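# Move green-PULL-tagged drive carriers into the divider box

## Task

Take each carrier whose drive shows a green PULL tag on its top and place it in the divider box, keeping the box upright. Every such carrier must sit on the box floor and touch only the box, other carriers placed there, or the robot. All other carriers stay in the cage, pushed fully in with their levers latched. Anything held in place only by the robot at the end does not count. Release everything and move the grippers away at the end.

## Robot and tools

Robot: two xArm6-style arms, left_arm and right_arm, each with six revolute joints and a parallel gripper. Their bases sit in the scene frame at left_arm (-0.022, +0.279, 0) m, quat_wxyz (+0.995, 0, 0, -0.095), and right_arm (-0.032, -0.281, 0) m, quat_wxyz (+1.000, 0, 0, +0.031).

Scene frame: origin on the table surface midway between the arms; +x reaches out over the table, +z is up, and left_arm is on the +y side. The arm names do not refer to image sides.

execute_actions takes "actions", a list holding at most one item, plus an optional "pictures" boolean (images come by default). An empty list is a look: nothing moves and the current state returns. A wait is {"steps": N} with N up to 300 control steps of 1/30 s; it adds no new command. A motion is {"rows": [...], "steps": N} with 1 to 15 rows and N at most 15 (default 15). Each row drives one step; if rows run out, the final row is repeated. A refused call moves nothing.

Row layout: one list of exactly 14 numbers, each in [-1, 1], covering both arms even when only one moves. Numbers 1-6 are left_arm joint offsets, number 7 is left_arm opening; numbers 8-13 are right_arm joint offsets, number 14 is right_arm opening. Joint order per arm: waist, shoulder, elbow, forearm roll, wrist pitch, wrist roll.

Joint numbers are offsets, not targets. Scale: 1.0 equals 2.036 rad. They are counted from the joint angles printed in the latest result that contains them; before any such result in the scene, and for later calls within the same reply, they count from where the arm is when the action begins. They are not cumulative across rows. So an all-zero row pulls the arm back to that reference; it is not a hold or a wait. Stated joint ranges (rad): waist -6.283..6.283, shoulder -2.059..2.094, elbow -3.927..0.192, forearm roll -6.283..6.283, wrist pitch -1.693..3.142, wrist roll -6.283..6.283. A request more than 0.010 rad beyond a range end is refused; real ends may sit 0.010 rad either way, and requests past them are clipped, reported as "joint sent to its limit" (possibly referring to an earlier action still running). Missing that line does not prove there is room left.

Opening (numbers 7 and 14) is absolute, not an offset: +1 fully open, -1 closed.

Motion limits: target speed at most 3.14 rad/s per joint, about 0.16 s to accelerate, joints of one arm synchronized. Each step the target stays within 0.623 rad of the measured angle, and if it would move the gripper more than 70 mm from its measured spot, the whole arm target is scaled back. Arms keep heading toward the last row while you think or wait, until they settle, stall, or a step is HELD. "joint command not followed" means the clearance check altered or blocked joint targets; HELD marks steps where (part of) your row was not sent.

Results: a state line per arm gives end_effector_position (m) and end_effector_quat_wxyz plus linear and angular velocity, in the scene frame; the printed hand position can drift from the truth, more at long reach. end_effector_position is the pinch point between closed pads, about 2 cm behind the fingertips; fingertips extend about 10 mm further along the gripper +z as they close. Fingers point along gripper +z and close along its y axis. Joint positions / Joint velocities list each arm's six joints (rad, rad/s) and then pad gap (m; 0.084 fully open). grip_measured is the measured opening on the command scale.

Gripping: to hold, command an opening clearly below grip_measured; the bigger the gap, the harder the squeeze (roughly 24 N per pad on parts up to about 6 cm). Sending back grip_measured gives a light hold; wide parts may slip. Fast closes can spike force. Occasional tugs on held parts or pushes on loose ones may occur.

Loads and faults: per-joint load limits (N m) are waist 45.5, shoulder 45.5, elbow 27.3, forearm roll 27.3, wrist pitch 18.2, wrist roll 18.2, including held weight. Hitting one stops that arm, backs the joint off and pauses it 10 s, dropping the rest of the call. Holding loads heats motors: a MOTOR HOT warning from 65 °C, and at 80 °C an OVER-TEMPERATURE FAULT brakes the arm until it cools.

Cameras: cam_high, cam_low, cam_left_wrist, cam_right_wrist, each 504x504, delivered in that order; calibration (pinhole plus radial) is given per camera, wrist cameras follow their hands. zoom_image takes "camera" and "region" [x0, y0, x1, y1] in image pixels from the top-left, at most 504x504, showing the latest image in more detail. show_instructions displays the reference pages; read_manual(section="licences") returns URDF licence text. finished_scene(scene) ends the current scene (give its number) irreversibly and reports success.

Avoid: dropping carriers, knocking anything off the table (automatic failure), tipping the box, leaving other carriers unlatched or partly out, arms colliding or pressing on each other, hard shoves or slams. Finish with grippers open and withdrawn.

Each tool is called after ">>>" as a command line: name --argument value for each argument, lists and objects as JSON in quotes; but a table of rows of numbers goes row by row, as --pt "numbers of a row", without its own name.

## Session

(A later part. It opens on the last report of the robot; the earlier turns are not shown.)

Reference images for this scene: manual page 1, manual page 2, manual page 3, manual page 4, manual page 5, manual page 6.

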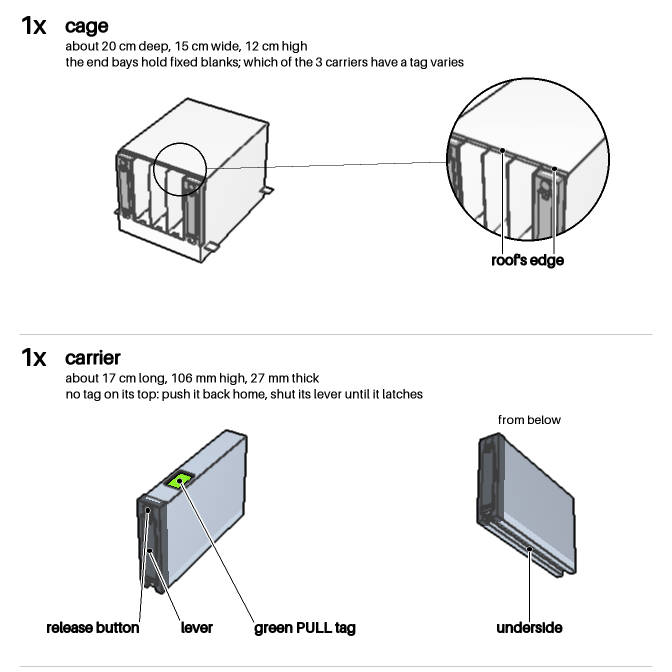

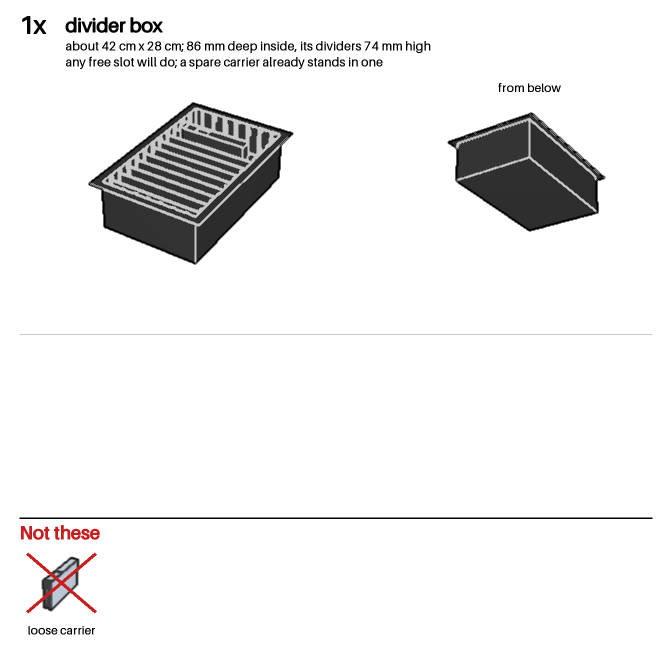

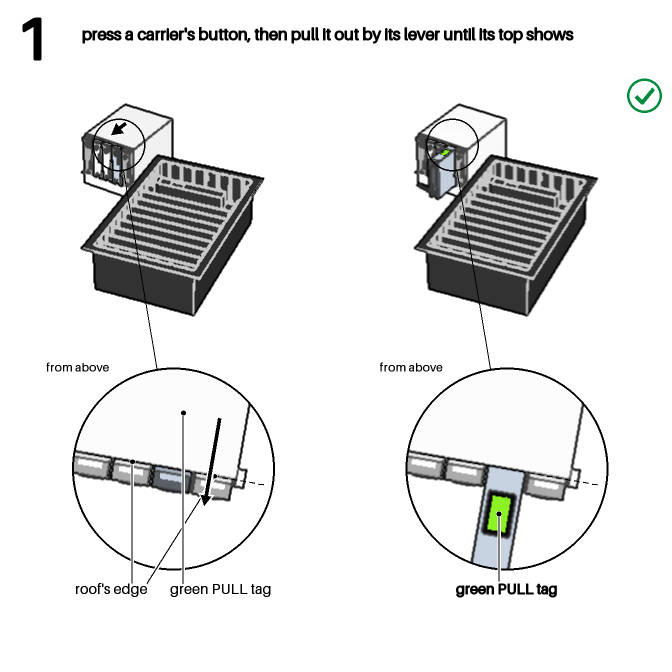

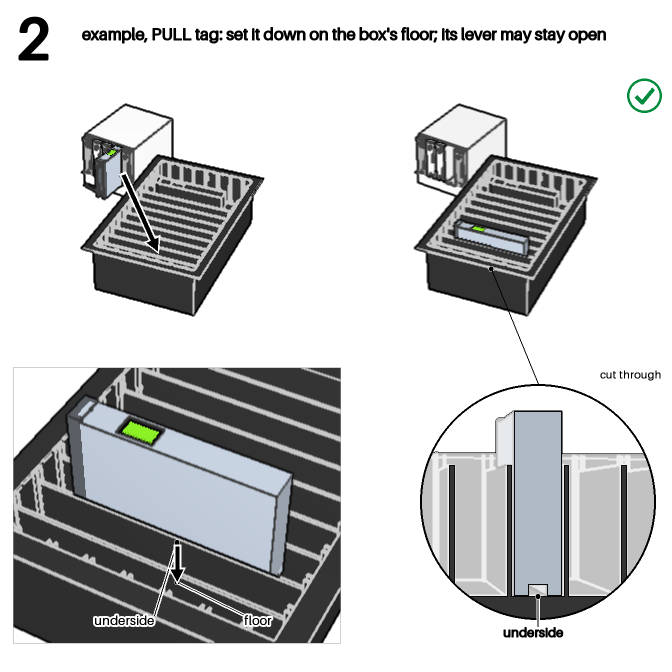

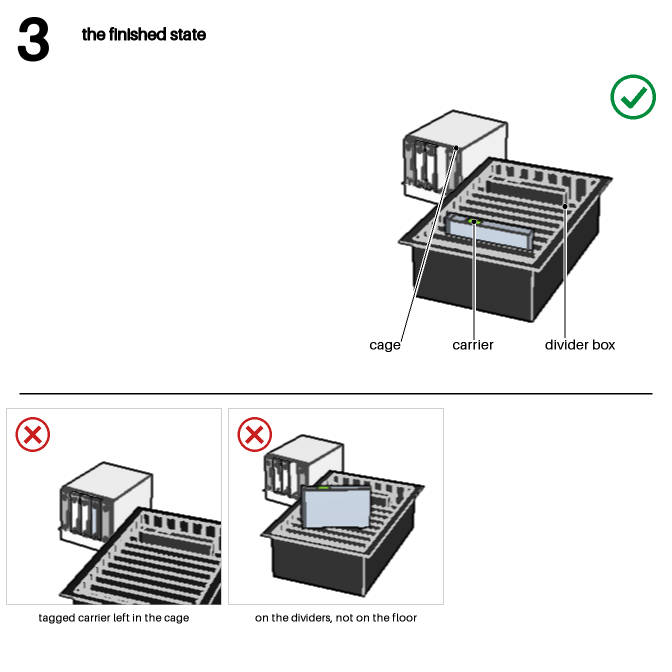

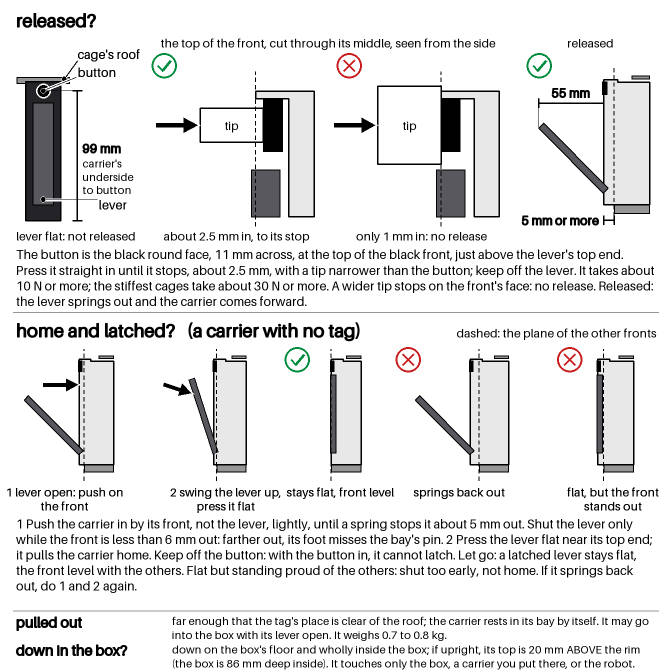

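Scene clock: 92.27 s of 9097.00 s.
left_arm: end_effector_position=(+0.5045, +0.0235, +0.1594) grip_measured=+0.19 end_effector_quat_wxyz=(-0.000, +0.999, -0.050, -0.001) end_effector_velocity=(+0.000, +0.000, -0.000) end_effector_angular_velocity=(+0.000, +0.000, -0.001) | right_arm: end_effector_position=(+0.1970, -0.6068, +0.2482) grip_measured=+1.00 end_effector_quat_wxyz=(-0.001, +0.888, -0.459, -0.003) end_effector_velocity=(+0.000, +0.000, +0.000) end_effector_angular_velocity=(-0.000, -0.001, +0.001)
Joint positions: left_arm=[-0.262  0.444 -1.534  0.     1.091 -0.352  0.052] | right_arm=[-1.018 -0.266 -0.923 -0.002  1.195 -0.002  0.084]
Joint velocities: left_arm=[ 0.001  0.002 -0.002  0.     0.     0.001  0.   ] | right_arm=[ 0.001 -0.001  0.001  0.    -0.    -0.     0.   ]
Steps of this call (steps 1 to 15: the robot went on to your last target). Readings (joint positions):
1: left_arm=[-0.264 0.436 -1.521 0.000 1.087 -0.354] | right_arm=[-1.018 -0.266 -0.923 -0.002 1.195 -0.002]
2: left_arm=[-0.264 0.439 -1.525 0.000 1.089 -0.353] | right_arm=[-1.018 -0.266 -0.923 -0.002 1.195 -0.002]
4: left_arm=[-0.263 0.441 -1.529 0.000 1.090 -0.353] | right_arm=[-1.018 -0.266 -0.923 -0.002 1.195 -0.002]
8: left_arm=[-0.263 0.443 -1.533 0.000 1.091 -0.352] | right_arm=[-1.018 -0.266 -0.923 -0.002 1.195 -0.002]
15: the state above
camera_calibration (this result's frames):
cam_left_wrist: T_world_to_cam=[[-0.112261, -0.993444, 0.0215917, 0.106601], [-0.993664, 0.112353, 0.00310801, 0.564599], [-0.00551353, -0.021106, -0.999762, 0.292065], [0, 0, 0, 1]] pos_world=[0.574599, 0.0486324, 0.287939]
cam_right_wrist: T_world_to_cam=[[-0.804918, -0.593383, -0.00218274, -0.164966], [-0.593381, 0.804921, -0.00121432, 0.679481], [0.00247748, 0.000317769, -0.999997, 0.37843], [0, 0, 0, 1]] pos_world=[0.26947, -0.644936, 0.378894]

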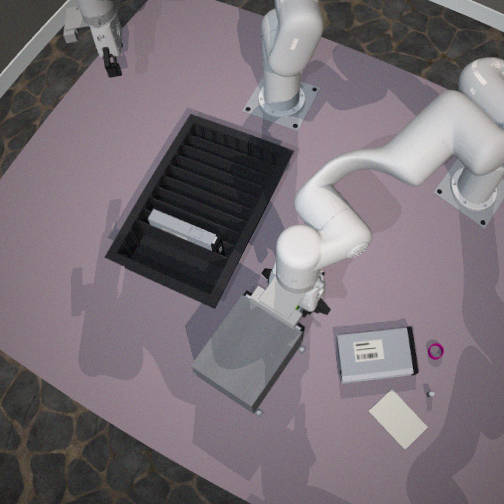

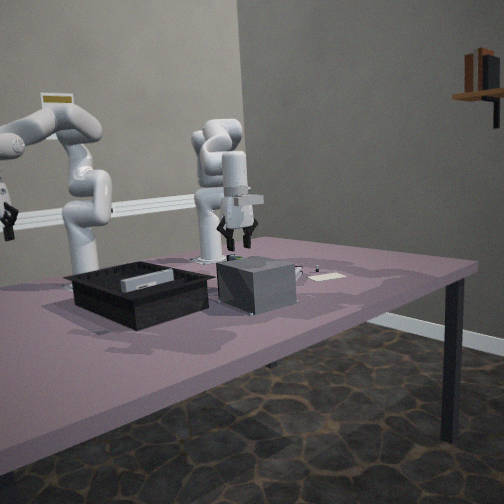

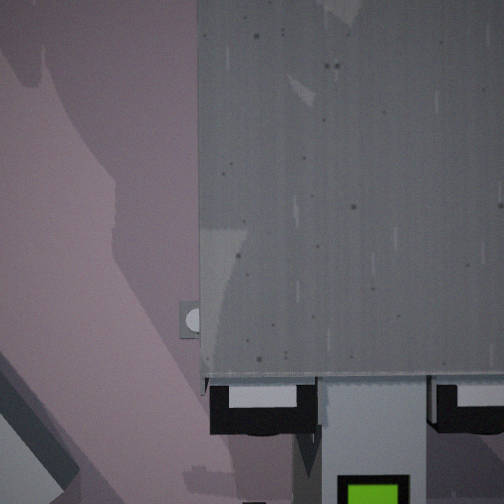

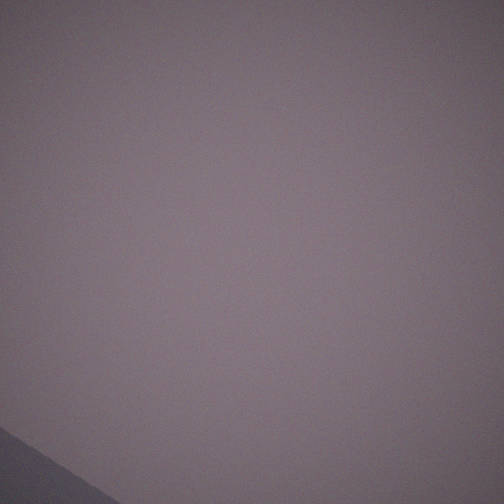

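>>> execute_actions --actions '[{"rows":[[0,0.0279,0.0305,0,-0.0589,0,0.2,0,0,0,0,0,0,1]]}]' --pictures false

>>> execute_actions --actions '[{"steps":10}]' --pictures false

>>> execute_actions --actions '[{"rows":[[0,0,0,0,0,0,-0.1,0,0,0,0,0,0,1],[0,0,0,0,0,0,-0.2,0,0,0,0,0,0,1],[0,0,0,0,0,0,-0.3,0,0,0,0,0,0,1],[0,0,0,0,0,0,-0.4,0,0,0,0,0,0,1],[0,0,0,0,0,0,-0.5,0,0,0,0,0,0,1],[0,0,0,0,0,0,-0.5,0,0,0,0,0,0,1],[0,0,0,0,0,0,-1,0,0,0,0,0,0,1]]}]' --pictures false

>>> execute_actions --actions '[{"rows":[[-0.0055,-0.0268,0.0396,0,-0.0127,-0.0055,-1,0,0,0,0,0,0,1],[-0.0055,-0.0268,0.0396,0,-0.0127,-0.0055,-1,0,0,0,0,0,0,1],[-0.0055,-0.0268,0.0396,0,-0.0127,-0.0055,-1,0,0,0,0,0,0,1],[-0.0055,-0.0268,0.0396,0,-0.0127,-0.0055,-1,0,0,0,0,0,0,1],[-0.0111,-0.0537,0.0791,0,-0.0255,-0.0111,-1,0,0,0,0,0,0,1],[-0.0111,-0.0537,0.0791,0,-0.0255,-0.0111,-1,0,0,0,0,0,0,1],[-0.0111,-0.0537,0.0791,0,-0.0255,-0.0111,-1,0,0,0,0,0,0,1],[-0.0111,-0.0537,0.0791,0,-0.0255,-0.0111,-1,0,0,0,0,0,0,1],[-0.0166,-0.0805,0.1187,0,-0.0382,-0.0166,-1,0,0,0,0,0,0,1]]}]' --pictures false

>>> execute_actions --actions '[{"steps":8}]' --pictures false

>>> execute_actions --actions '[{"rows":[[-0.0068,-0.0248,0.0342,0,-0.0094,-0.0068,-1,0,0,0,0,0,0,1],[-0.0068,-0.0248,0.0342,0,-0.0094,-0.0068,-1,0,0,0,0,0,0,1],[-0.0068,-0.0248,0.0342,0,-0.0094,-0.0068,-1,0,0,0,0,0,0,1],[-0.0068,-0.0248,0.0342,0,-0.0094,-0.0068,-1,0,0,0,0,0,0,1],[-0.0137,-0.0496,0.0685,0,-0.0189,-0.0137,-1,0,0,0,0,0,0,1],[-0.0137,-0.0496,0.0685,0,-0.0189,-0.0137,-1,0,0,0,0,0,0,1],[-0.0137,-0.0496,0.0685,0,-0.0189,-0.0137,-1,0,0,0,0,0,0,1],[-0.0137,-0.0496,0.0685,0,-0.0189,-0.0137,-1,0,0,0,0,0,0,1],[-0.0205,-0.0744,0.1027,0,-0.0283,-0.0205,-1,0,0,0,0,0,0,1]]}]' --pictures false

>>> execute_actions --actions '[{"steps":10}]'

Scene clock: 110.20 s of 9097.00 s.
left_arm: end_effector_position=(+0.5056, +0.0230, +0.1117) grip_measured=+0.19 end_effector_quat_wxyz=(+0.000, +0.999, -0.050, +0.001) end_effector_velocity=(-0.004, +0.002, -0.010) end_effector_angular_velocity=(+0.005, +0.011, +0.000) | right_arm: end_effector_position=(+0.1970, -0.6068, +0.2482) grip_measured=+1.00 end_effector_quat_wxyz=(-0.001, +0.888, -0.459, -0.003) end_effector_velocity=(+0.000, +0.000, -0.000) end_effector_angular_velocity=(+0.001, -0.000, -0.000)
Joint positions: left_arm=[-0.262  0.499 -1.474  0.     0.972 -0.352  0.052] | right_arm=[-1.018 -0.266 -0.923 -0.002  1.195 -0.002  0.084]
Joint velocities: left_arm=[ 0.     0.008  0.016 -0.    -0.012 -0.    -0.   ] | right_arm=[ 0.001  0.     0.001  0.001 -0.     0.    -0.   ]
Steps of this call (steps 1 to 15: the robot went on to your last target; steps 16 to 90: nothing new was sent; then 14.43 s passed at rest; steps 91 to 105: all 15 steps of this action). Readings (joint positions):
91: left_arm=[-0.262 0.445 -1.534 0.000 1.091 -0.352] | right_arm=[-1.018 -0.266 -0.923 -0.002 1.195 -0.002]
92: left_arm=[-0.262 0.446 -1.533 0.000 1.087 -0.352] | right_arm=[-1.018 -0.266 -0.923 -0.002 1.195 -0.002]
94: left_arm=[-0.262 0.458 -1.520 0.000 1.051 -0.352] | right_arm=[-1.018 -0.266 -0.923 -0.002 1.195 -0.002]
98: left_arm=[-0.262 0.497 -1.474 0.000 0.991 -0.352] | right_arm=[-1.018 -0.266 -0.923 -0.002 1.195 -0.002]
105: the state above

Scene clock: 110.53 s of 9097.00 s.
left_arm: end_effector_position=(+0.5048, +0.0234, +0.1099) grip_measured=+0.19 end_effector_quat_wxyz=(-0.000, +0.999, -0.050, -0.000) end_effector_velocity=(-0.000, +0.000, -0.001) end_effector_angular_velocity=(+0.000, +0.001, +0.002) | right_arm: end_effector_position=(+0.1970, -0.6068, +0.2482) grip_measured=+1.00 end_effector_quat_wxyz=(-0.001, +0.888, -0.459, -0.003) end_effector_velocity=(-0.000, -0.000, -0.001) end_effector_angular_velocity=(+0.001, +0.001, -0.001)
Joint positions: left_arm=[-0.262  0.501 -1.472  0.     0.971 -0.352  0.052] | right_arm=[-1.018 -0.266 -0.923 -0.002  1.195 -0.002  0.084]
Joint velocities: left_arm=[ 0.     0.002 -0.    -0.    -0.    -0.001  0.   ] | right_arm=[-0.     0.002 -0.    -0.001  0.     0.001 -0.   ]
Steps of this call (steps 1 to 10: the robot went on to your last target). Readings (joint positions):
1: left_arm=[-0.262 0.500 -1.473 0.000 0.972 -0.352] | right_arm=[-1.018 -0.266 -0.923 -0.002 1.195 -0.002]
2: left_arm=[-0.262 0.500 -1.473 0.000 0.972 -0.352] | right_arm=[-1.018 -0.266 -0.923 -0.002 1.195 -0.002]
4: left_arm=[-0.262 0.501 -1.472 0.000 0.971 -0.352] | right_arm=[-1.018 -0.266 -0.923 -0.002 1.195 -0.002]
8: left_arm=[-0.262 0.501 -1.472 0.000 0.971 -0.352] | right_arm=[-1.018 -0.266 -0.923 -0.002 1.195 -0.002]
10: the state above

Scene clock: 111.03 s of 9097.00 s.
left_arm: end_effector_position=(+0.5047, +0.0229, +0.1100) grip_measured=-0.40 end_effector_quat_wxyz=(+0.000, +0.999, -0.050, -0.000) end_effector_velocity=(+0.000, +0.001, -0.001) end_effector_angular_velocity=(+0.001, +0.002, +0.002) | right_arm: end_effector_position=(+0.1970, -0.6068, +0.2482) grip_measured=+1.00 end_effector_quat_wxyz=(-0.001, +0.888, -0.459, -0.003) end_effector_velocity=(+0.000, -0.000, -0.000) end_effector_angular_velocity=(-0.001, +0.001, -0.000)
Joint positions: left_arm=[-0.263  0.501 -1.472 -0.     0.971 -0.352  0.027] | right_arm=[-1.018 -0.266 -0.923 -0.002  1.195 -0.002  0.084]
Joint velocities: left_arm=[ 0.001  0.002 -0.001  0.     0.    -0.002  0.   ] | right_arm=[ 0.     0.001 -0.001 -0.001 -0.     0.001  0.   ]
Steps of this call (steps 1 to 15: all 15 steps of this action). Readings (joint positions):
1: left_arm=[-0.262 0.501 -1.472 0.000 0.971 -0.352] | right_arm=[-1.018 -0.266 -0.923 -0.002 1.195 -0.002]
2: left_arm=[-0.262 0.501 -1.472 0.000 0.971 -0.352] | right_arm=[-1.018 -0.266 -0.923 -0.002 1.195 -0.002]
4: left_arm=[-0.262 0.501 -1.472 0.000 0.971 -0.352] | right_arm=[-1.018 -0.266 -0.923 -0.002 1.195 -0.002]
8: left_arm=[-0.263 0.501 -1.472 -0.000 0.971 -0.352] | right_arm=[-1.018 -0.266 -0.923 -0.002 1.195 -0.002]
15: the state above

Scene clock: 111.53 s of 9097.00 s.
left_arm: end_effector_position=(+0.4550, +0.0280, +0.1114) grip_measured=-0.40 end_effector_quat_wxyz=(-0.000, +0.999, -0.051, -0.001) end_effector_velocity=(-0.048, +0.005, +0.004) end_effector_angular_velocity=(-0.008, -0.015, +0.000) | right_arm: end_effector_position=(+0.1970, -0.6068, +0.2482) grip_measured=+1.00 end_effector_quat_wxyz=(-0.001, +0.888, -0.459, -0.003) end_effector_velocity=(-0.000, -0.000, -0.000) end_effector_angular_velocity=(-0.000, +0.000, -0.000)
Joint positions: left_arm=[-0.295  0.35  -1.248 -0.     0.901 -0.383  0.027] | right_arm=[-1.018 -0.266 -0.923 -0.002  1.195 -0.002  0.084]
Joint velocities: left_arm=[-0.032 -0.157  0.222 -0.    -0.082 -0.032  0.   ] | right_arm=[-0. -0.  0. -0. -0. -0. -0.]
Steps of this call (steps 1 to 15: all 15 steps of this action). Readings (joint positions):
1: left_arm=[-0.263 0.501 -1.472 -0.000 0.971 -0.352] | right_arm=[-1.018 -0.266 -0.923 -0.002 1.195 -0.002]
2: left_arm=[-0.263 0.499 -1.469 -0.000 0.969 -0.352] | right_arm=[-1.018 -0.266 -0.923 -0.002 1.195 -0.002]
4: left_arm=[-0.267 0.481 -1.441 -0.000 0.960 -0.356] | right_arm=[-1.018 -0.266 -0.923 -0.002 1.195 -0.002]
8: left_arm=[-0.277 0.433 -1.369 -0.000 0.938 -0.366] | right_arm=[-1.018 -0.266 -0.923 -0.002 1.195 -0.002]
15: the state above

Scene clock: 111.80 s of 9097.00 s.
left_arm: end_effector_position=(+0.4519, +0.0285, +0.1120) grip_measured=-0.40 end_effector_quat_wxyz=(+0.000, +0.999, -0.051, +0.000) end_effector_velocity=(-0.003, +0.000, +0.000) end_effector_angular_velocity=(-0.000, -0.001, +0.001) | right_arm: end_effector_position=(+0.1970, -0.6068, +0.2482) grip_measured=+1.00 end_effector_quat_wxyz=(-0.001, +0.888, -0.459, -0.003) end_effector_velocity=(+0.000, +0.000, +0.000) end_effector_angular_velocity=(-0.001, -0.000, +0.000)
Joint positions: left_arm=[-0.297  0.338 -1.232 -0.     0.893 -0.385  0.027] | right_arm=[-1.018 -0.266 -0.923 -0.002  1.195 -0.002  0.084]
Joint velocities: left_arm=[-0.001 -0.009  0.012  0.    -0.003 -0.003  0.   ] | right_arm=[ 0.001 -0.001  0.    -0.     0.     0.001 -0.   ]
Steps of this call (steps 1 to 8: the robot went on to your last target). Readings (joint positions):
1: left_arm=[-0.296 0.346 -1.242 -0.000 0.898 -0.383] | right_arm=[-1.018 -0.266 -0.923 -0.002 1.195 -0.002]
2: left_arm=[-0.296 0.343 -1.239 -0.000 0.897 -0.384] | right_arm=[-1.018 -0.266 -0.923 -0.002 1.195 -0.002]
4: left_arm=[-0.296 0.340 -1.235 -0.000 0.894 -0.385] | right_arm=[-1.018 -0.266 -0.923 -0.002 1.195 -0.002]
8: the state above

Scene clock: 112.30 s of 9097.00 s.
left_arm: end_effector_position=(+0.4024, +0.0337, +0.1126) grip_measured=-0.40 end_effector_quat_wxyz=(-0.000, +0.999, -0.050, -0.001) end_effector_velocity=(-0.046, +0.004, +0.005) end_effector_angular_velocity=(-0.008, -0.008, -0.000) | right_arm: end_effector_position=(+0.1970, -0.6068, +0.2482) grip_measured=+1.00 end_effector_quat_wxyz=(-0.001, +0.888, -0.459, -0.003) end_effector_velocity=(+0.000, +0.000, -0.000) end_effector_angular_velocity=(+0.001, +0.000, +0.001)
Joint positions: left_arm=[-0.335  0.198 -1.038 -0.     0.841 -0.424  0.027] | right_arm=[-1.018 -0.266 -0.923 -0.002  1.195 -0.002  0.084]
Joint velocities: left_arm=[-0.039 -0.142  0.179 -0.004 -0.048 -0.037  0.   ] | right_arm=[ 0.001  0.001 -0.     0.     0.    -0.     0.   ]
Steps of this call (steps 1 to 15: all 15 steps of this action). Readings (joint positions):
1: left_arm=[-0.297 0.338 -1.231 -0.000 0.893 -0.385] | right_arm=[-1.018 -0.266 -0.923 -0.002 1.195 -0.002]
2: left_arm=[-0.297 0.336 -1.228 -0.000 0.892 -0.386] | right_arm=[-1.018 -0.266 -0.923 -0.002 1.195 -0.002]
4: left_arm=[-0.302 0.318 -1.204 -0.000 0.885 -0.391] | right_arm=[-1.018 -0.266 -0.923 -0.002 1.195 -0.002]
8: left_arm=[-0.314 0.274 -1.142 -0.000 0.869 -0.403] | right_arm=[-1.018 -0.266 -0.923 -0.002 1.195 -0.002]
15: the state above

Scene clock: 112.63 s of 9097.00 s.
left_arm: end_effector_position=(+0.3989, +0.0337, +0.1129) grip_measured=-0.40 end_effector_quat_wxyz=(+0.000, +0.999, -0.050, -0.000) end_effector_velocity=(-0.001, -0.000, +0.000) end_effector_angular_velocity=(-0.001, -0.001, -0.001) | right_arm: end_effector_position=(+0.1970, -0.6068, +0.2482) grip_measured=+1.00 end_effector_quat_wxyz=(-0.001, +0.888, -0.459, -0.003) end_effector_velocity=(-0.000, +0.000, +0.000) end_effector_angular_velocity=(-0.000, +0.000, +0.001)
Joint positions: left_arm=[-0.338  0.187 -1.023 -0.     0.836 -0.427  0.027] | right_arm=[-1.018 -0.266 -0.923 -0.002  1.195 -0.002  0.084]
Joint velocities: left_arm=[-0.002 -0.004  0.004 -0.    -0.002 -0.001 -0.   ] | right_arm=[ 0. -0.  0. -0.  0. -0. -0.]
Steps of this call (steps 1 to 10: the robot went on to your last target). Readings (joint positions):
1: left_arm=[-0.336 0.194 -1.033 -0.000 0.840 -0.425] | right_arm=[-1.018 -0.266 -0.923 -0.002 1.195 -0.002]
2: left_arm=[-0.336 0.192 -1.029 -0.000 0.838 -0.426] | right_arm=[-1.018 -0.266 -0.923 -0.002 1.195 -0.002]
4: left_arm=[-0.337 0.189 -1.026 -0.000 0.837 -0.427] | right_arm=[-1.018 -0.266 -0.923 -0.002 1.195 -0.002]
8: left_arm=[-0.338 0.188 -1.024 -0.000 0.836 -0.427] | right_arm=[-1.018 -0.266 -0.923 -0.002 1.195 -0.002]
10: the state above
camera_calibration (this result's frames):
cam_left_wrist: T_world_to_cam=[[-0.11292, -0.993353, 0.0223337, 0.106028], [-0.993595, 0.112989, 0.00181899, 0.458686], [-0.00433035, -0.0219852, -0.999749, 0.244748], [0, 0, 0, 1]] pos_world=[0.468781, 0.0588773, 0.241484]
cam_right_wrist: T_world_to_cam=[[-0.804918, -0.593382, -0.00218264, -0.164966], [-0.593381, 0.804921, -0.00121442, 0.679481], [0.00247747, 0.000317626, -0.999997, 0.37843], [0, 0, 0, 1]] pos_world=[0.26947, -0.644936, 0.378894]

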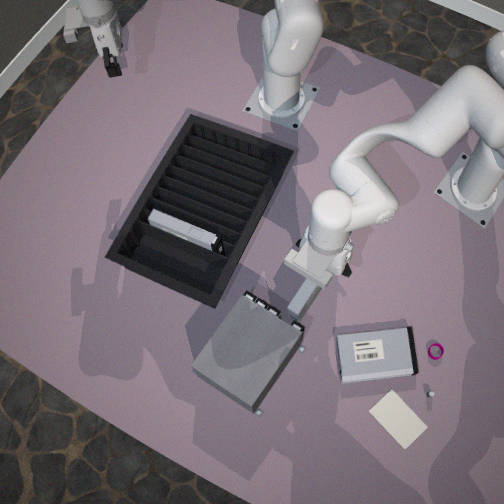

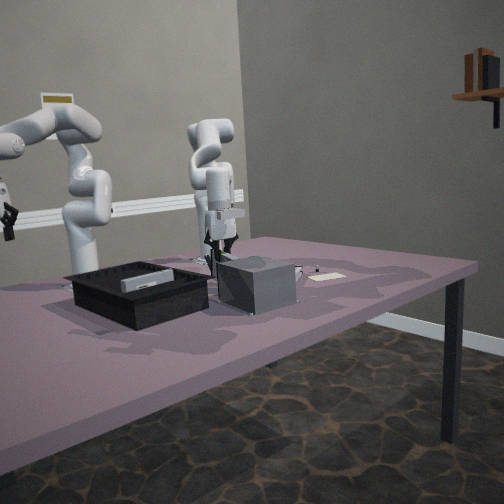

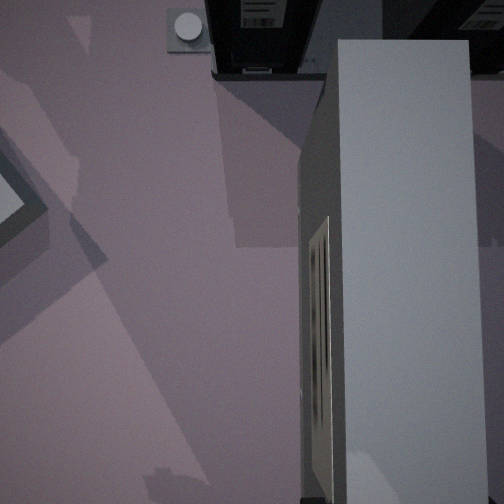

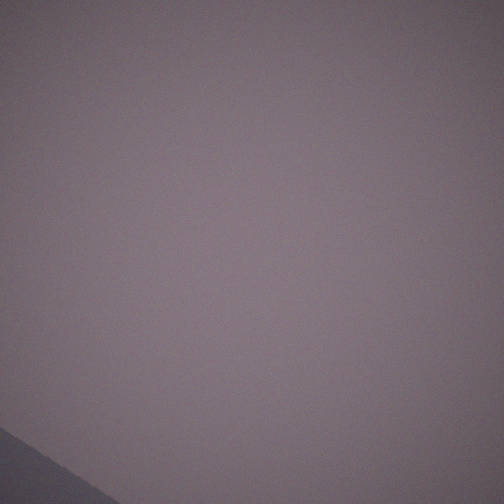

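>>> execute_actions --actions '[{"rows":[[0,0.0093,0.007,0,-0.0163,0,-1,0,0,0,0,0,0,1]]}]' --pictures false

>>> execute_actions --actions '[{"rows":[[0,0,0,0,0,0,-0.1,0,0,0,0,0,0,1]],"steps":10}]' --pictures false

>>> execute_actions --actions '[{"rows":[[0.0096,0.035,-0.0483,0,0.0133,0.0096,-0.1,0,0,0,0,0,0,1]]}]' --pictures false

>>> execute_actions --actions '[{"rows":[[0,0,0,0,0,0,-0.2,0,0,0,0,0,0,1],[0,0,0,0,0,0,-0.3,0,0,0,0,0,0,1],[0,0,0,0,0,0,-0.4,0,0,0,0,0,0,1],[0,0,0,0,0,0,-0.5,0,0,0,0,0,0,1],[0,0,0,0,0,0,-0.5,0,0,0,0,0,0,1],[0,0,0,0,0,0,-1,0,0,0,0,0,0,1]],"steps":12}]' --pictures false

>>> execute_actions --actions '[{"rows":[[0,-0.0803,-0.1152,0,0.1955,0,-1,0,0,0,0,0,0,1]]}]' --pictures false

>>> execute_actions --actions '[{"steps":15}]'

Scene clock: 123.03 s of 9097.00 s.
left_arm: end_effector_position=(+0.3985, +0.0337, +0.1013) grip_measured=-0.40 end_effector_quat_wxyz=(+0.000, +0.999, -0.051, +0.000) end_effector_velocity=(-0.001, +0.001, -0.003) end_effector_angular_velocity=(+0.002, +0.004, +0.001) | right_arm: end_effector_position=(+0.1970, -0.6068, +0.2482) grip_measured=+1.00 end_effector_quat_wxyz=(-0.001, +0.888, -0.459, -0.003) end_effector_velocity=(+0.000, +0.000, +0.001) end_effector_angular_velocity=(-0.001, -0.001, +0.001)
Joint positions: left_arm=[-0.339  0.206 -1.01  -0.     0.803 -0.427  0.027] | right_arm=[-1.018 -0.266 -0.923 -0.002  1.195 -0.002  0.084]
Joint velocities: left_arm=[ 0.001  0.005  0.003  0.    -0.004 -0.001  0.   ] | right_arm=[ 0.001 -0.001 -0.     0.    -0.    -0.    -0.   ]
Steps of this call (steps 1 to 30: the robot went on to your last target; steps 31 to 90: nothing new was sent; then 6.90 s passed at rest; steps 91 to 105: all 15 steps of this action). Readings (joint positions):
91: left_arm=[-0.339 0.187 -1.023 -0.000 0.836 -0.427] | right_arm=[-1.018 -0.266 -0.923 -0.002 1.195 -0.002]
92: left_arm=[-0.339 0.188 -1.022 -0.000 0.833 -0.427] | right_arm=[-1.018 -0.266 -0.923 -0.002 1.195 -0.002]
94: left_arm=[-0.339 0.193 -1.019 -0.000 0.820 -0.427] | right_arm=[-1.018 -0.266 -0.923 -0.002 1.195 -0.002]
98: left_arm=[-0.339 0.203 -1.011 -0.001 0.807 -0.427] | right_arm=[-1.018 -0.266 -0.923 -0.002 1.195 -0.002]
105: the state above

Scene clock: 123.37 s of 9097.00 s.
left_arm: end_effector_position=(+0.3989, +0.0339, +0.1015) grip_measured=-0.12 end_effector_quat_wxyz=(+0.001, +0.999, -0.050, +0.001) end_effector_velocity=(-0.003, -0.000, -0.001) end_effector_angular_velocity=(+0.003, +0.007, -0.002) | right_arm: end_effector_position=(+0.1970, -0.6068, +0.2482) grip_measured=+1.00 end_effector_quat_wxyz=(-0.001, +0.888, -0.459, -0.003) end_effector_velocity=(+0.000, +0.000, -0.000) end_effector_angular_velocity=(+0.001, -0.000, -0.001)
Joint positions: left_arm=[-0.338  0.206 -1.01  -0.     0.802 -0.427  0.039] | right_arm=[-1.018 -0.266 -0.923 -0.002  1.195 -0.002  0.084]
Joint velocities: left_arm=[-0.003 -0.002  0.005 -0.001  0.004 -0.     0.001] | right_arm=[ 0.     0.001 -0.     0.001 -0.     0.001  0.   ]
Steps of this call (steps 1 to 10: all 10 steps of this action). Readings (joint positions):
1: left_arm=[-0.338 0.206 -1.009 -0.000 0.803 -0.427] | right_arm=[-1.018 -0.266 -0.923 -0.002 1.195 -0.002]
2: left_arm=[-0.339 0.206 -1.009 -0.000 0.803 -0.427] | right_arm=[-1.018 -0.266 -0.923 -0.002 1.195 -0.002]
4: left_arm=[-0.338 0.206 -1.010 0.000 0.802 -0.427] | right_arm=[-1.018 -0.266 -0.923 -0.002 1.195 -0.002]
8: left_arm=[-0.338 0.206 -1.010 -0.000 0.802 -0.427] | right_arm=[-1.018 -0.266 -0.923 -0.002 1.195 -0.002]
10: the state above

Scene clock: 123.87 s of 9097.00 s.
left_arm: end_effector_position=(+0.4238, +0.0307, +0.1011) grip_measured=-0.11 end_effector_quat_wxyz=(+0.000, +0.999, -0.050, +0.001) end_effector_velocity=(+0.003, -0.001, +0.001) end_effector_angular_velocity=(-0.001, -0.001, +0.001) | right_arm: end_effector_position=(+0.1970, -0.6068, +0.2482) grip_measured=+1.00 end_effector_quat_wxyz=(-0.001, +0.888, -0.459, -0.003) end_effector_velocity=(+0.000, +0.000, +0.000) end_effector_angular_velocity=(-0.000, -0.002, +0.002)
Joint positions: left_arm=[-0.319  0.276 -1.107 -0.     0.829 -0.408  0.039] | right_arm=[-1.018 -0.266 -0.923 -0.002  1.195 -0.002  0.084]
Joint velocities: left_arm=[ 0.002  0.006 -0.01   0.     0.003  0.001 -0.   ] | right_arm=[ 0.001 -0.001 -0.     0.001 -0.    -0.001  0.   ]
Steps of this call (steps 1 to 15: all 15 steps of this action). Readings (joint positions):
1: left_arm=[-0.338 0.206 -1.010 -0.000 0.802 -0.427] | right_arm=[-1.018 -0.266 -0.923 -0.002 1.195 -0.002]
2: left_arm=[-0.338 0.208 -1.013 -0.000 0.804 -0.426] | right_arm=[-1.018 -0.266 -0.923 -0.002 1.195 -0.002]
4: left_arm=[-0.332 0.231 -1.043 -0.000 0.812 -0.420] | right_arm=[-1.018 -0.266 -0.923 -0.002 1.195 -0.002]
8: left_arm=[-0.320 0.268 -1.096 -0.000 0.825 -0.410] | right_arm=[-1.018 -0.266 -0.923 -0.002 1.195 -0.002]
15: the state above

Scene clock: 124.27 s of 9097.00 s.
left_arm: end_effector_position=(+0.4239, +0.0308, +0.1011) grip_measured=-0.40 end_effector_quat_wxyz=(+0.000, +0.999, -0.050, +0.001) end_effector_velocity=(-0.000, +0.000, -0.001) end_effector_angular_velocity=(+0.001, +0.003, +0.000) | right_arm: end_effector_position=(+0.1970, -0.6068, +0.2482) grip_measured=+1.00 end_effector_quat_wxyz=(-0.001, +0.888, -0.459, -0.003) end_effector_velocity=(-0.000, -0.000, -0.000) end_effector_angular_velocity=(+0.000, +0.000, -0.003)
Joint positions: left_arm=[-0.319  0.276 -1.107 -0.     0.829 -0.408  0.027] | right_arm=[-1.018 -0.266 -0.923 -0.002  1.195 -0.002  0.084]
Joint velocities: left_arm=[ 0.     0.003 -0.    -0.     0.     0.    -0.   ] | right_arm=[-0.001  0.001 -0.    -0.     0.     0.002 -0.   ]
Steps of this call (steps 1 to 12: all 12 steps of this action). Readings (joint positions):
1: left_arm=[-0.319 0.276 -1.107 -0.000 0.829 -0.408] | right_arm=[-1.018 -0.266 -0.923 -0.002 1.195 -0.002]
2: left_arm=[-0.319 0.276 -1.108 -0.000 0.829 -0.408] | right_arm=[-1.018 -0.266 -0.923 -0.002 1.195 -0.002]
4: left_arm=[-0.319 0.276 -1.107 -0.000 0.829 -0.408] | right_arm=[-1.018 -0.266 -0.923 -0.002 1.195 -0.002]
8: left_arm=[-0.319 0.276 -1.107 -0.000 0.829 -0.408] | right_arm=[-1.018 -0.266 -0.923 -0.002 1.195 -0.002]
12: the state above

Scene clock: 124.77 s of 9097.00 s.
left_arm: end_effector_position=(+0.4264, +0.0293, +0.2404) grip_measured=-0.40 end_effector_quat_wxyz=(+0.002, +0.999, -0.050, +0.004) end_effector_velocity=(-0.004, +0.003, +0.188) end_effector_angular_velocity=(-0.047, -0.085, +0.001) | right_arm: end_effector_position=(+0.1970, -0.6068, +0.2482) grip_measured=+1.00 end_effector_quat_wxyz=(-0.001, +0.888, -0.459, -0.003) end_effector_velocity=(-0.000, -0.000, -0.000) end_effector_angular_velocity=(+0.000, +0.001, -0.001)
Joint positions: left_arm=[-0.319  0.124 -1.325 -0.     1.193 -0.408  0.027] | right_arm=[-1.018 -0.266 -0.923 -0.002  1.195 -0.002  0.084]
Joint velocities: left_arm=[ 0.001 -0.193 -0.278  0.     0.374 -0.     0.   ] | right_arm=[-0.     0.     0.    -0.001  0.     0.001 -0.   ]
Steps of this call (steps 1 to 15: all 15 steps of this action). Readings (joint positions):
1: left_arm=[-0.319 0.276 -1.107 -0.000 0.829 -0.408] | right_arm=[-1.018 -0.266 -0.923 -0.002 1.195 -0.002]
2: left_arm=[-0.319 0.276 -1.109 -0.000 0.833 -0.408] | right_arm=[-1.018 -0.266 -0.923 -0.002 1.195 -0.002]
4: left_arm=[-0.319 0.265 -1.124 -0.000 0.875 -0.408] | right_arm=[-1.018 -0.266 -0.923 -0.002 1.195 -0.002]
8: left_arm=[-0.319 0.205 -1.211 -0.000 1.005 -0.408] | right_arm=[-1.018 -0.266 -0.923 -0.002 1.195 -0.002]
15: the state above

Scene clock: 125.27 s of 9097.00 s.
left_arm: end_effector_position=(+0.4234, +0.0310, +0.2502) grip_measured=-0.40 end_effector_quat_wxyz=(+0.000, +0.999, -0.050, +0.001) end_effector_velocity=(-0.000, +0.000, +0.001) end_effector_angular_velocity=(-0.000, -0.000, -0.000) | right_arm: end_effector_position=(+0.1970, -0.6068, +0.2482) grip_measured=+1.00 end_effector_quat_wxyz=(-0.001, +0.888, -0.459, -0.003) end_effector_velocity=(+0.000, +0.000, -0.001) end_effector_angular_velocity=(+0.001, +0.001, +0.003)
Joint positions: left_arm=[-0.319  0.113 -1.341 -0.     1.227 -0.408  0.027] | right_arm=[-1.018 -0.266 -0.923 -0.002  1.195 -0.002  0.084]
Joint velocities: left_arm=[ 0.    -0.002 -0.001 -0.     0.002  0.    -0.   ] | right_arm=[ 0.001  0.001  0.    -0.001  0.    -0.002 -0.   ]
Steps of this call (steps 1 to 15: the robot went on to your last target). Readings (joint positions):
1: left_arm=[-0.319 0.119 -1.332 -0.000 1.203 -0.408] | right_arm=[-1.018 -0.266 -0.923 -0.002 1.195 -0.002]
2: left_arm=[-0.319 0.116 -1.336 -0.000 1.211 -0.408] | right_arm=[-1.018 -0.266 -0.923 -0.002 1.195 -0.002]
4: left_arm=[-0.319 0.115 -1.337 -0.000 1.220 -0.408] | right_arm=[-1.018 -0.266 -0.923 -0.002 1.195 -0.002]
8: left_arm=[-0.319 0.115 -1.338 -0.000 1.226 -0.408] | right_arm=[-1.018 -0.266 -0.923 -0.002 1.195 -0.002]
15: the state above
camera_calibration (this result's frames):
cam_left_wrist: T_world_to_cam=[[-0.112775, -0.99336, 0.0227524, 0.102893], [-0.993616, 0.112816, 0.000551995, 0.483443], [-0.00311517, -0.0225449, -0.999741, 0.381565], [0, 0, 0, 1]] pos_world=[0.493149, 0.0562715, 0.378858]
cam_right_wrist: T_world_to_cam=[[-0.804918, -0.593383, -0.00218283, -0.164966], [-0.593381, 0.804921, -0.00121464, 0.679481], [0.00247775, 0.000317569, -0.999997, 0.37843], [0, 0, 0, 1]] pos_world=[0.26947, -0.644936, 0.378894]

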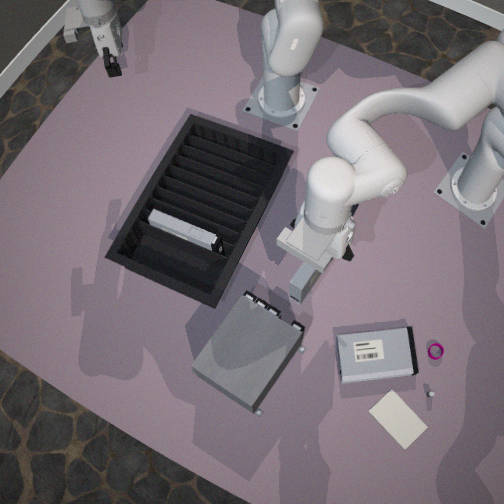

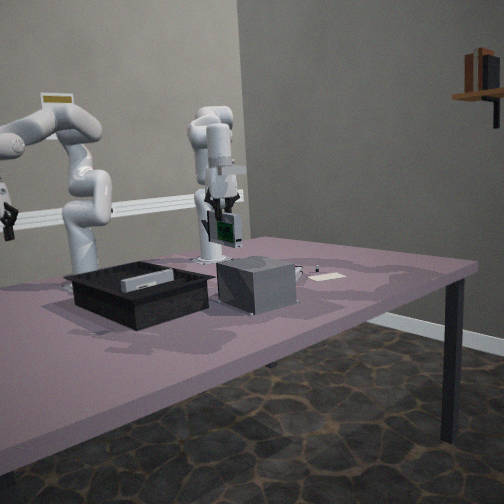

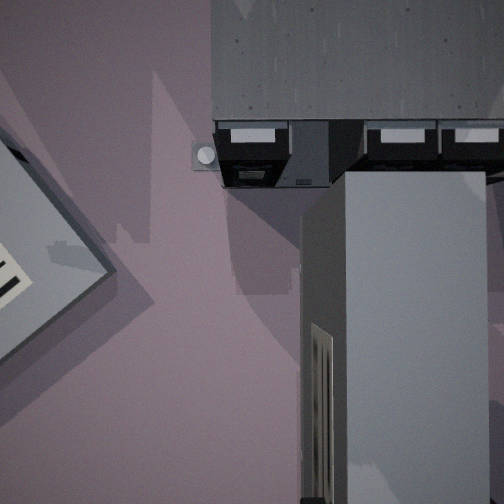

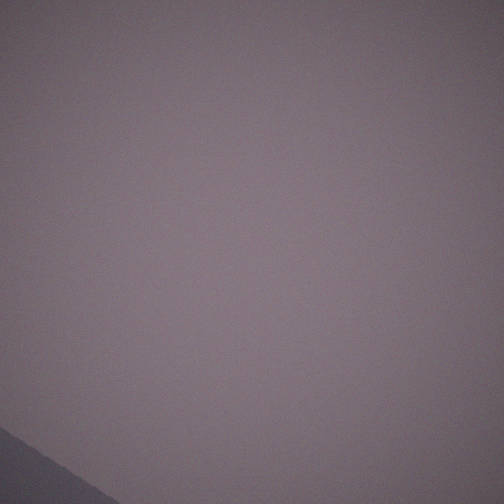

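>>> execute_actions --actions '[{"rows":[[-0.3071,0.1681,-0.1886,0,0.021,-1,-1,0,0,0,0,0,0,1]]}]' --pictures false

>>> execute_actions --actions '[{"steps":50}]' --pictures false

>>> execute_actions --actions '[{"rows":[[0,0,0,0,0,-0.162,-1,0,0,0,0,0,0,1]]}]' --pictures false

>>> execute_actions --actions '[{"steps":10}]'

Scene clock: 133.57 s of 9097.00 s.
left_arm: end_effector_position=(+0.3658, -0.1141, +0.2403) grip_measured=-0.40 end_effector_quat_wxyz=(+0.000, +1.000, -0.021, +0.000) end_effector_velocity=(-0.181, -0.302, -0.031) end_effector_angular_velocity=(+0.004, +0.005, +0.370) | right_arm: end_effector_position=(+0.1970, -0.6068, +0.2482) grip_measured=+1.00 end_effector_quat_wxyz=(-0.001, +0.888, -0.459, -0.003) end_effector_velocity=(-0.000, -0.000, -0.001) end_effector_angular_velocity=(+0.001, +0.001, -0.002)
Joint positions: left_arm=[-0.602  0.268 -1.516 -0.     1.246 -0.75   0.027] | right_arm=[-1.018 -0.266 -0.923 -0.002  1.195 -0.002  0.084]
Joint velocities: left_arm=[-0.617  0.34  -0.376  0.     0.043 -0.987 -0.   ] | right_arm=[-0.001  0.001  0.001  0.    -0.     0.001  0.   ]
Steps of this call (steps 1 to 15: the robot went on to your last target; steps 16 to 90: nothing new was sent; then 4.80 s passed at rest; steps 91 to 105: all 15 steps of this action). Readings (joint positions):
91: left_arm=[-0.319 0.113 -1.342 -0.000 1.227 -0.408] | right_arm=[-1.018 -0.266 -0.923 -0.002 1.195 -0.002]
92: left_arm=[-0.321 0.114 -1.344 0.000 1.228 -0.412] | right_arm=[-1.018 -0.266 -0.923 -0.002 1.195 -0.002]
94: left_arm=[-0.351 0.133 -1.366 0.002 1.230 -0.448] | right_arm=[-1.018 -0.266 -0.923 -0.002 1.195 -0.002]
98: left_arm=[-0.453 0.186 -1.424 -0.000 1.236 -0.547] | right_arm=[-1.018 -0.266 -0.923 -0.002 1.195 -0.002]
105: the state above

Scene clock: 135.23 s of 9097.00 s.
left_arm: end_effector_position=(+0.2314, -0.2635, +0.2200) grip_measured=-0.40 end_effector_quat_wxyz=(+0.000, +0.793, +0.609, -0.000) end_effector_velocity=(-0.000, -0.000, +0.000) end_effector_angular_velocity=(-0.001, -0.000, +0.001) | right_arm: end_effector_position=(+0.1970, -0.6068, +0.2482) grip_measured=+1.00 end_effector_quat_wxyz=(-0.001, +0.888, -0.459, -0.003) end_effector_velocity=(-0.000, -0.000, +0.000) end_effector_angular_velocity=(+0.001, -0.001, -0.001)
Joint positions: left_arm=[-0.944  0.455 -1.725 -0.     1.27  -2.443  0.027] | right_arm=[-1.018 -0.266 -0.923 -0.002  1.195 -0.002  0.084]
Joint velocities: left_arm=[-0.    -0.001  0.    -0.    -0.    -0.002  0.   ] | right_arm=[-0.001 -0.001  0.     0.002  0.    -0.001  0.   ]
Steps of this call (steps 1 to 50: the robot went on to your last target). Readings (joint positions):
1: left_arm=[-0.623 0.280 -1.528 -0.000 1.248 -0.784] | right_arm=[-1.018 -0.266 -0.923 -0.002 1.195 -0.002]
2: left_arm=[-0.643 0.291 -1.541 -0.000 1.249 -0.819] | right_arm=[-1.018 -0.266 -0.923 -0.002 1.195 -0.002]
4: left_arm=[-0.683 0.313 -1.565 -0.000 1.252 -0.895] | right_arm=[-1.018 -0.266 -0.923 -0.002 1.195 -0.002]
8: left_arm=[-0.759 0.354 -1.612 -0.000 1.257 -1.073] | right_arm=[-1.018 -0.266 -0.923 -0.002 1.195 -0.002]
50: the state above

Scene clock: 135.73 s of 9097.00 s.
left_arm: end_effector_position=(+0.2315, -0.2635, +0.2200) grip_measured=-0.40 end_effector_quat_wxyz=(+0.000, +0.685, +0.729, -0.000) end_effector_velocity=(+0.000, -0.000, +0.000) end_effector_angular_velocity=(-0.000, -0.000, +0.067) | right_arm: end_effector_position=(+0.1970, -0.6068, +0.2482) grip_measured=+1.00 end_effector_quat_wxyz=(-0.001, +0.888, -0.459, -0.003) end_effector_velocity=(-0.000, +0.000, -0.001) end_effector_angular_velocity=(+0.002, +0.001, -0.000)
Joint positions: left_arm=[-0.944  0.455 -1.725 -0.     1.27  -2.767  0.027] | right_arm=[-1.018 -0.266 -0.923 -0.002  1.195 -0.002  0.084]
Joint velocities: left_arm=[ 0.     0.    -0.     0.     0.    -0.067  0.   ] | right_arm=[-0.001  0.001  0.     0.     0.    -0.     0.   ]
Steps of this call (steps 1 to 15: all 15 steps of this action). Readings (joint positions):
1: left_arm=[-0.944 0.455 -1.725 -0.000 1.270 -2.443] | right_arm=[-1.018 -0.266 -0.923 -0.002 1.195 -0.002]
2: left_arm=[-0.944 0.455 -1.725 -0.000 1.270 -2.447] | right_arm=[-1.018 -0.266 -0.923 -0.002 1.195 -0.002]
4: left_arm=[-0.944 0.455 -1.725 -0.000 1.270 -2.488] | right_arm=[-1.018 -0.266 -0.923 -0.002 1.195 -0.002]
8: left_arm=[-0.944 0.455 -1.725 -0.000 1.270 -2.678] | right_arm=[-1.018 -0.266 -0.923 -0.002 1.195 -0.002]
15: the state above

Scene clock: 136.07 s of 9097.00 s.
left_arm: end_effector_position=(+0.2314, -0.2635, +0.2200) grip_measured=-0.40 end_effector_quat_wxyz=(+0.000, +0.682, +0.731, -0.000) end_effector_velocity=(-0.000, -0.000, +0.000) end_effector_angular_velocity=(-0.000, -0.000, +0.001) | right_arm: end_effector_position=(+0.1970, -0.6068, +0.2482) grip_measured=+1.00 end_effector_quat_wxyz=(-0.001, +0.888, -0.459, -0.003) end_effector_velocity=(+0.000, +0.000, -0.001) end_effector_angular_velocity=(+0.001, +0.001, -0.000)
Joint positions: left_arm=[-0.944  0.455 -1.725 -0.     1.27  -2.773  0.027] | right_arm=[-1.018 -0.266 -0.923 -0.002  1.195 -0.002  0.084]
Joint velocities: left_arm=[-0.001 -0.     0.    -0.    -0.    -0.002  0.   ] | right_arm=[ 0.001  0.001  0.001  0.    -0.     0.001 -0.   ]
Steps of this call (steps 1 to 10: the robot went on to your last target). Readings (joint positions):
1: left_arm=[-0.944 0.455 -1.725 -0.000 1.270 -2.769] | right_arm=[-1.018 -0.266 -0.923 -0.002 1.195 -0.002]
2: left_arm=[-0.944 0.455 -1.725 -0.000 1.270 -2.770] | right_arm=[-1.018 -0.266 -0.923 -0.002 1.195 -0.002]
4: left_arm=[-0.944 0.455 -1.725 -0.000 1.270 -2.772] | right_arm=[-1.018 -0.266 -0.923 -0.002 1.195 -0.002]
8: left_arm=[-0.944 0.455 -1.725 -0.000 1.270 -2.773] | right_arm=[-1.018 -0.266 -0.923 -0.002 1.195 -0.002]
10: the state above
camera_calibration (this result's frames):
cam_left_wrist: T_world_to_cam=[[0.998172, 0.0562197, 0.0221982, -0.191058], [0.0561924, -0.998418, 0.00184967, -0.21011], [0.0222671, -0.000598921, -0.999752, 0.344101], [0, 0, 0, 1]] pos_world=[0.194853, -0.19883, 0.348646]
cam_right_wrist: T_world_to_cam=[[-0.804918, -0.593382, -0.00218303, -0.164966], [-0.593381, 0.804921, -0.00121462, 0.679481], [0.0024779, 0.0003177, -0.999997, 0.37843], [0, 0, 0, 1]] pos_world=[0.26947, -0.644936, 0.378894]

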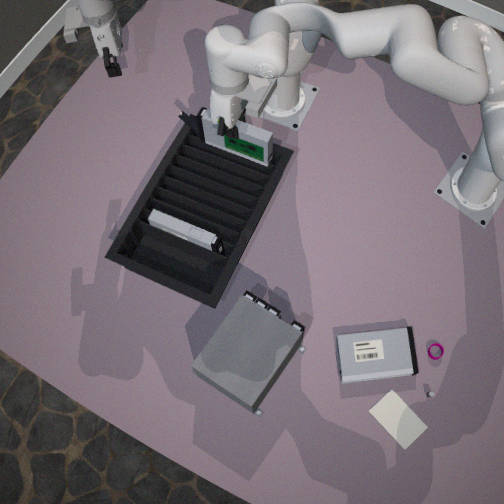

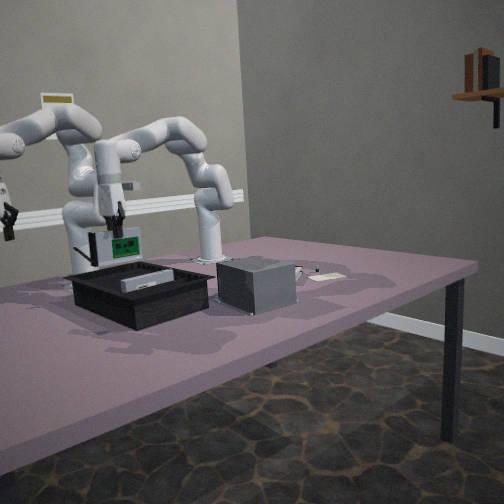

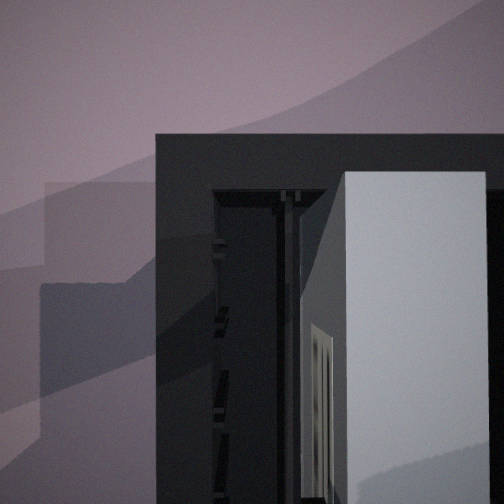

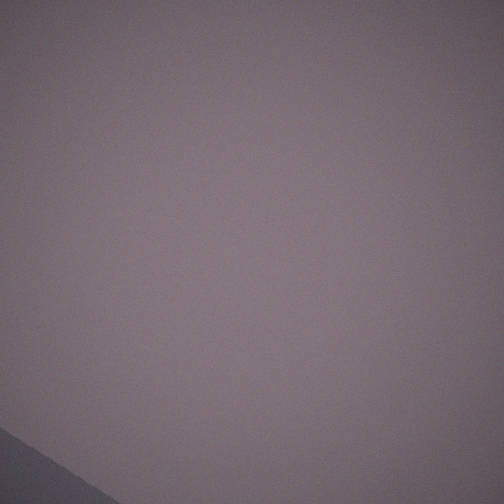

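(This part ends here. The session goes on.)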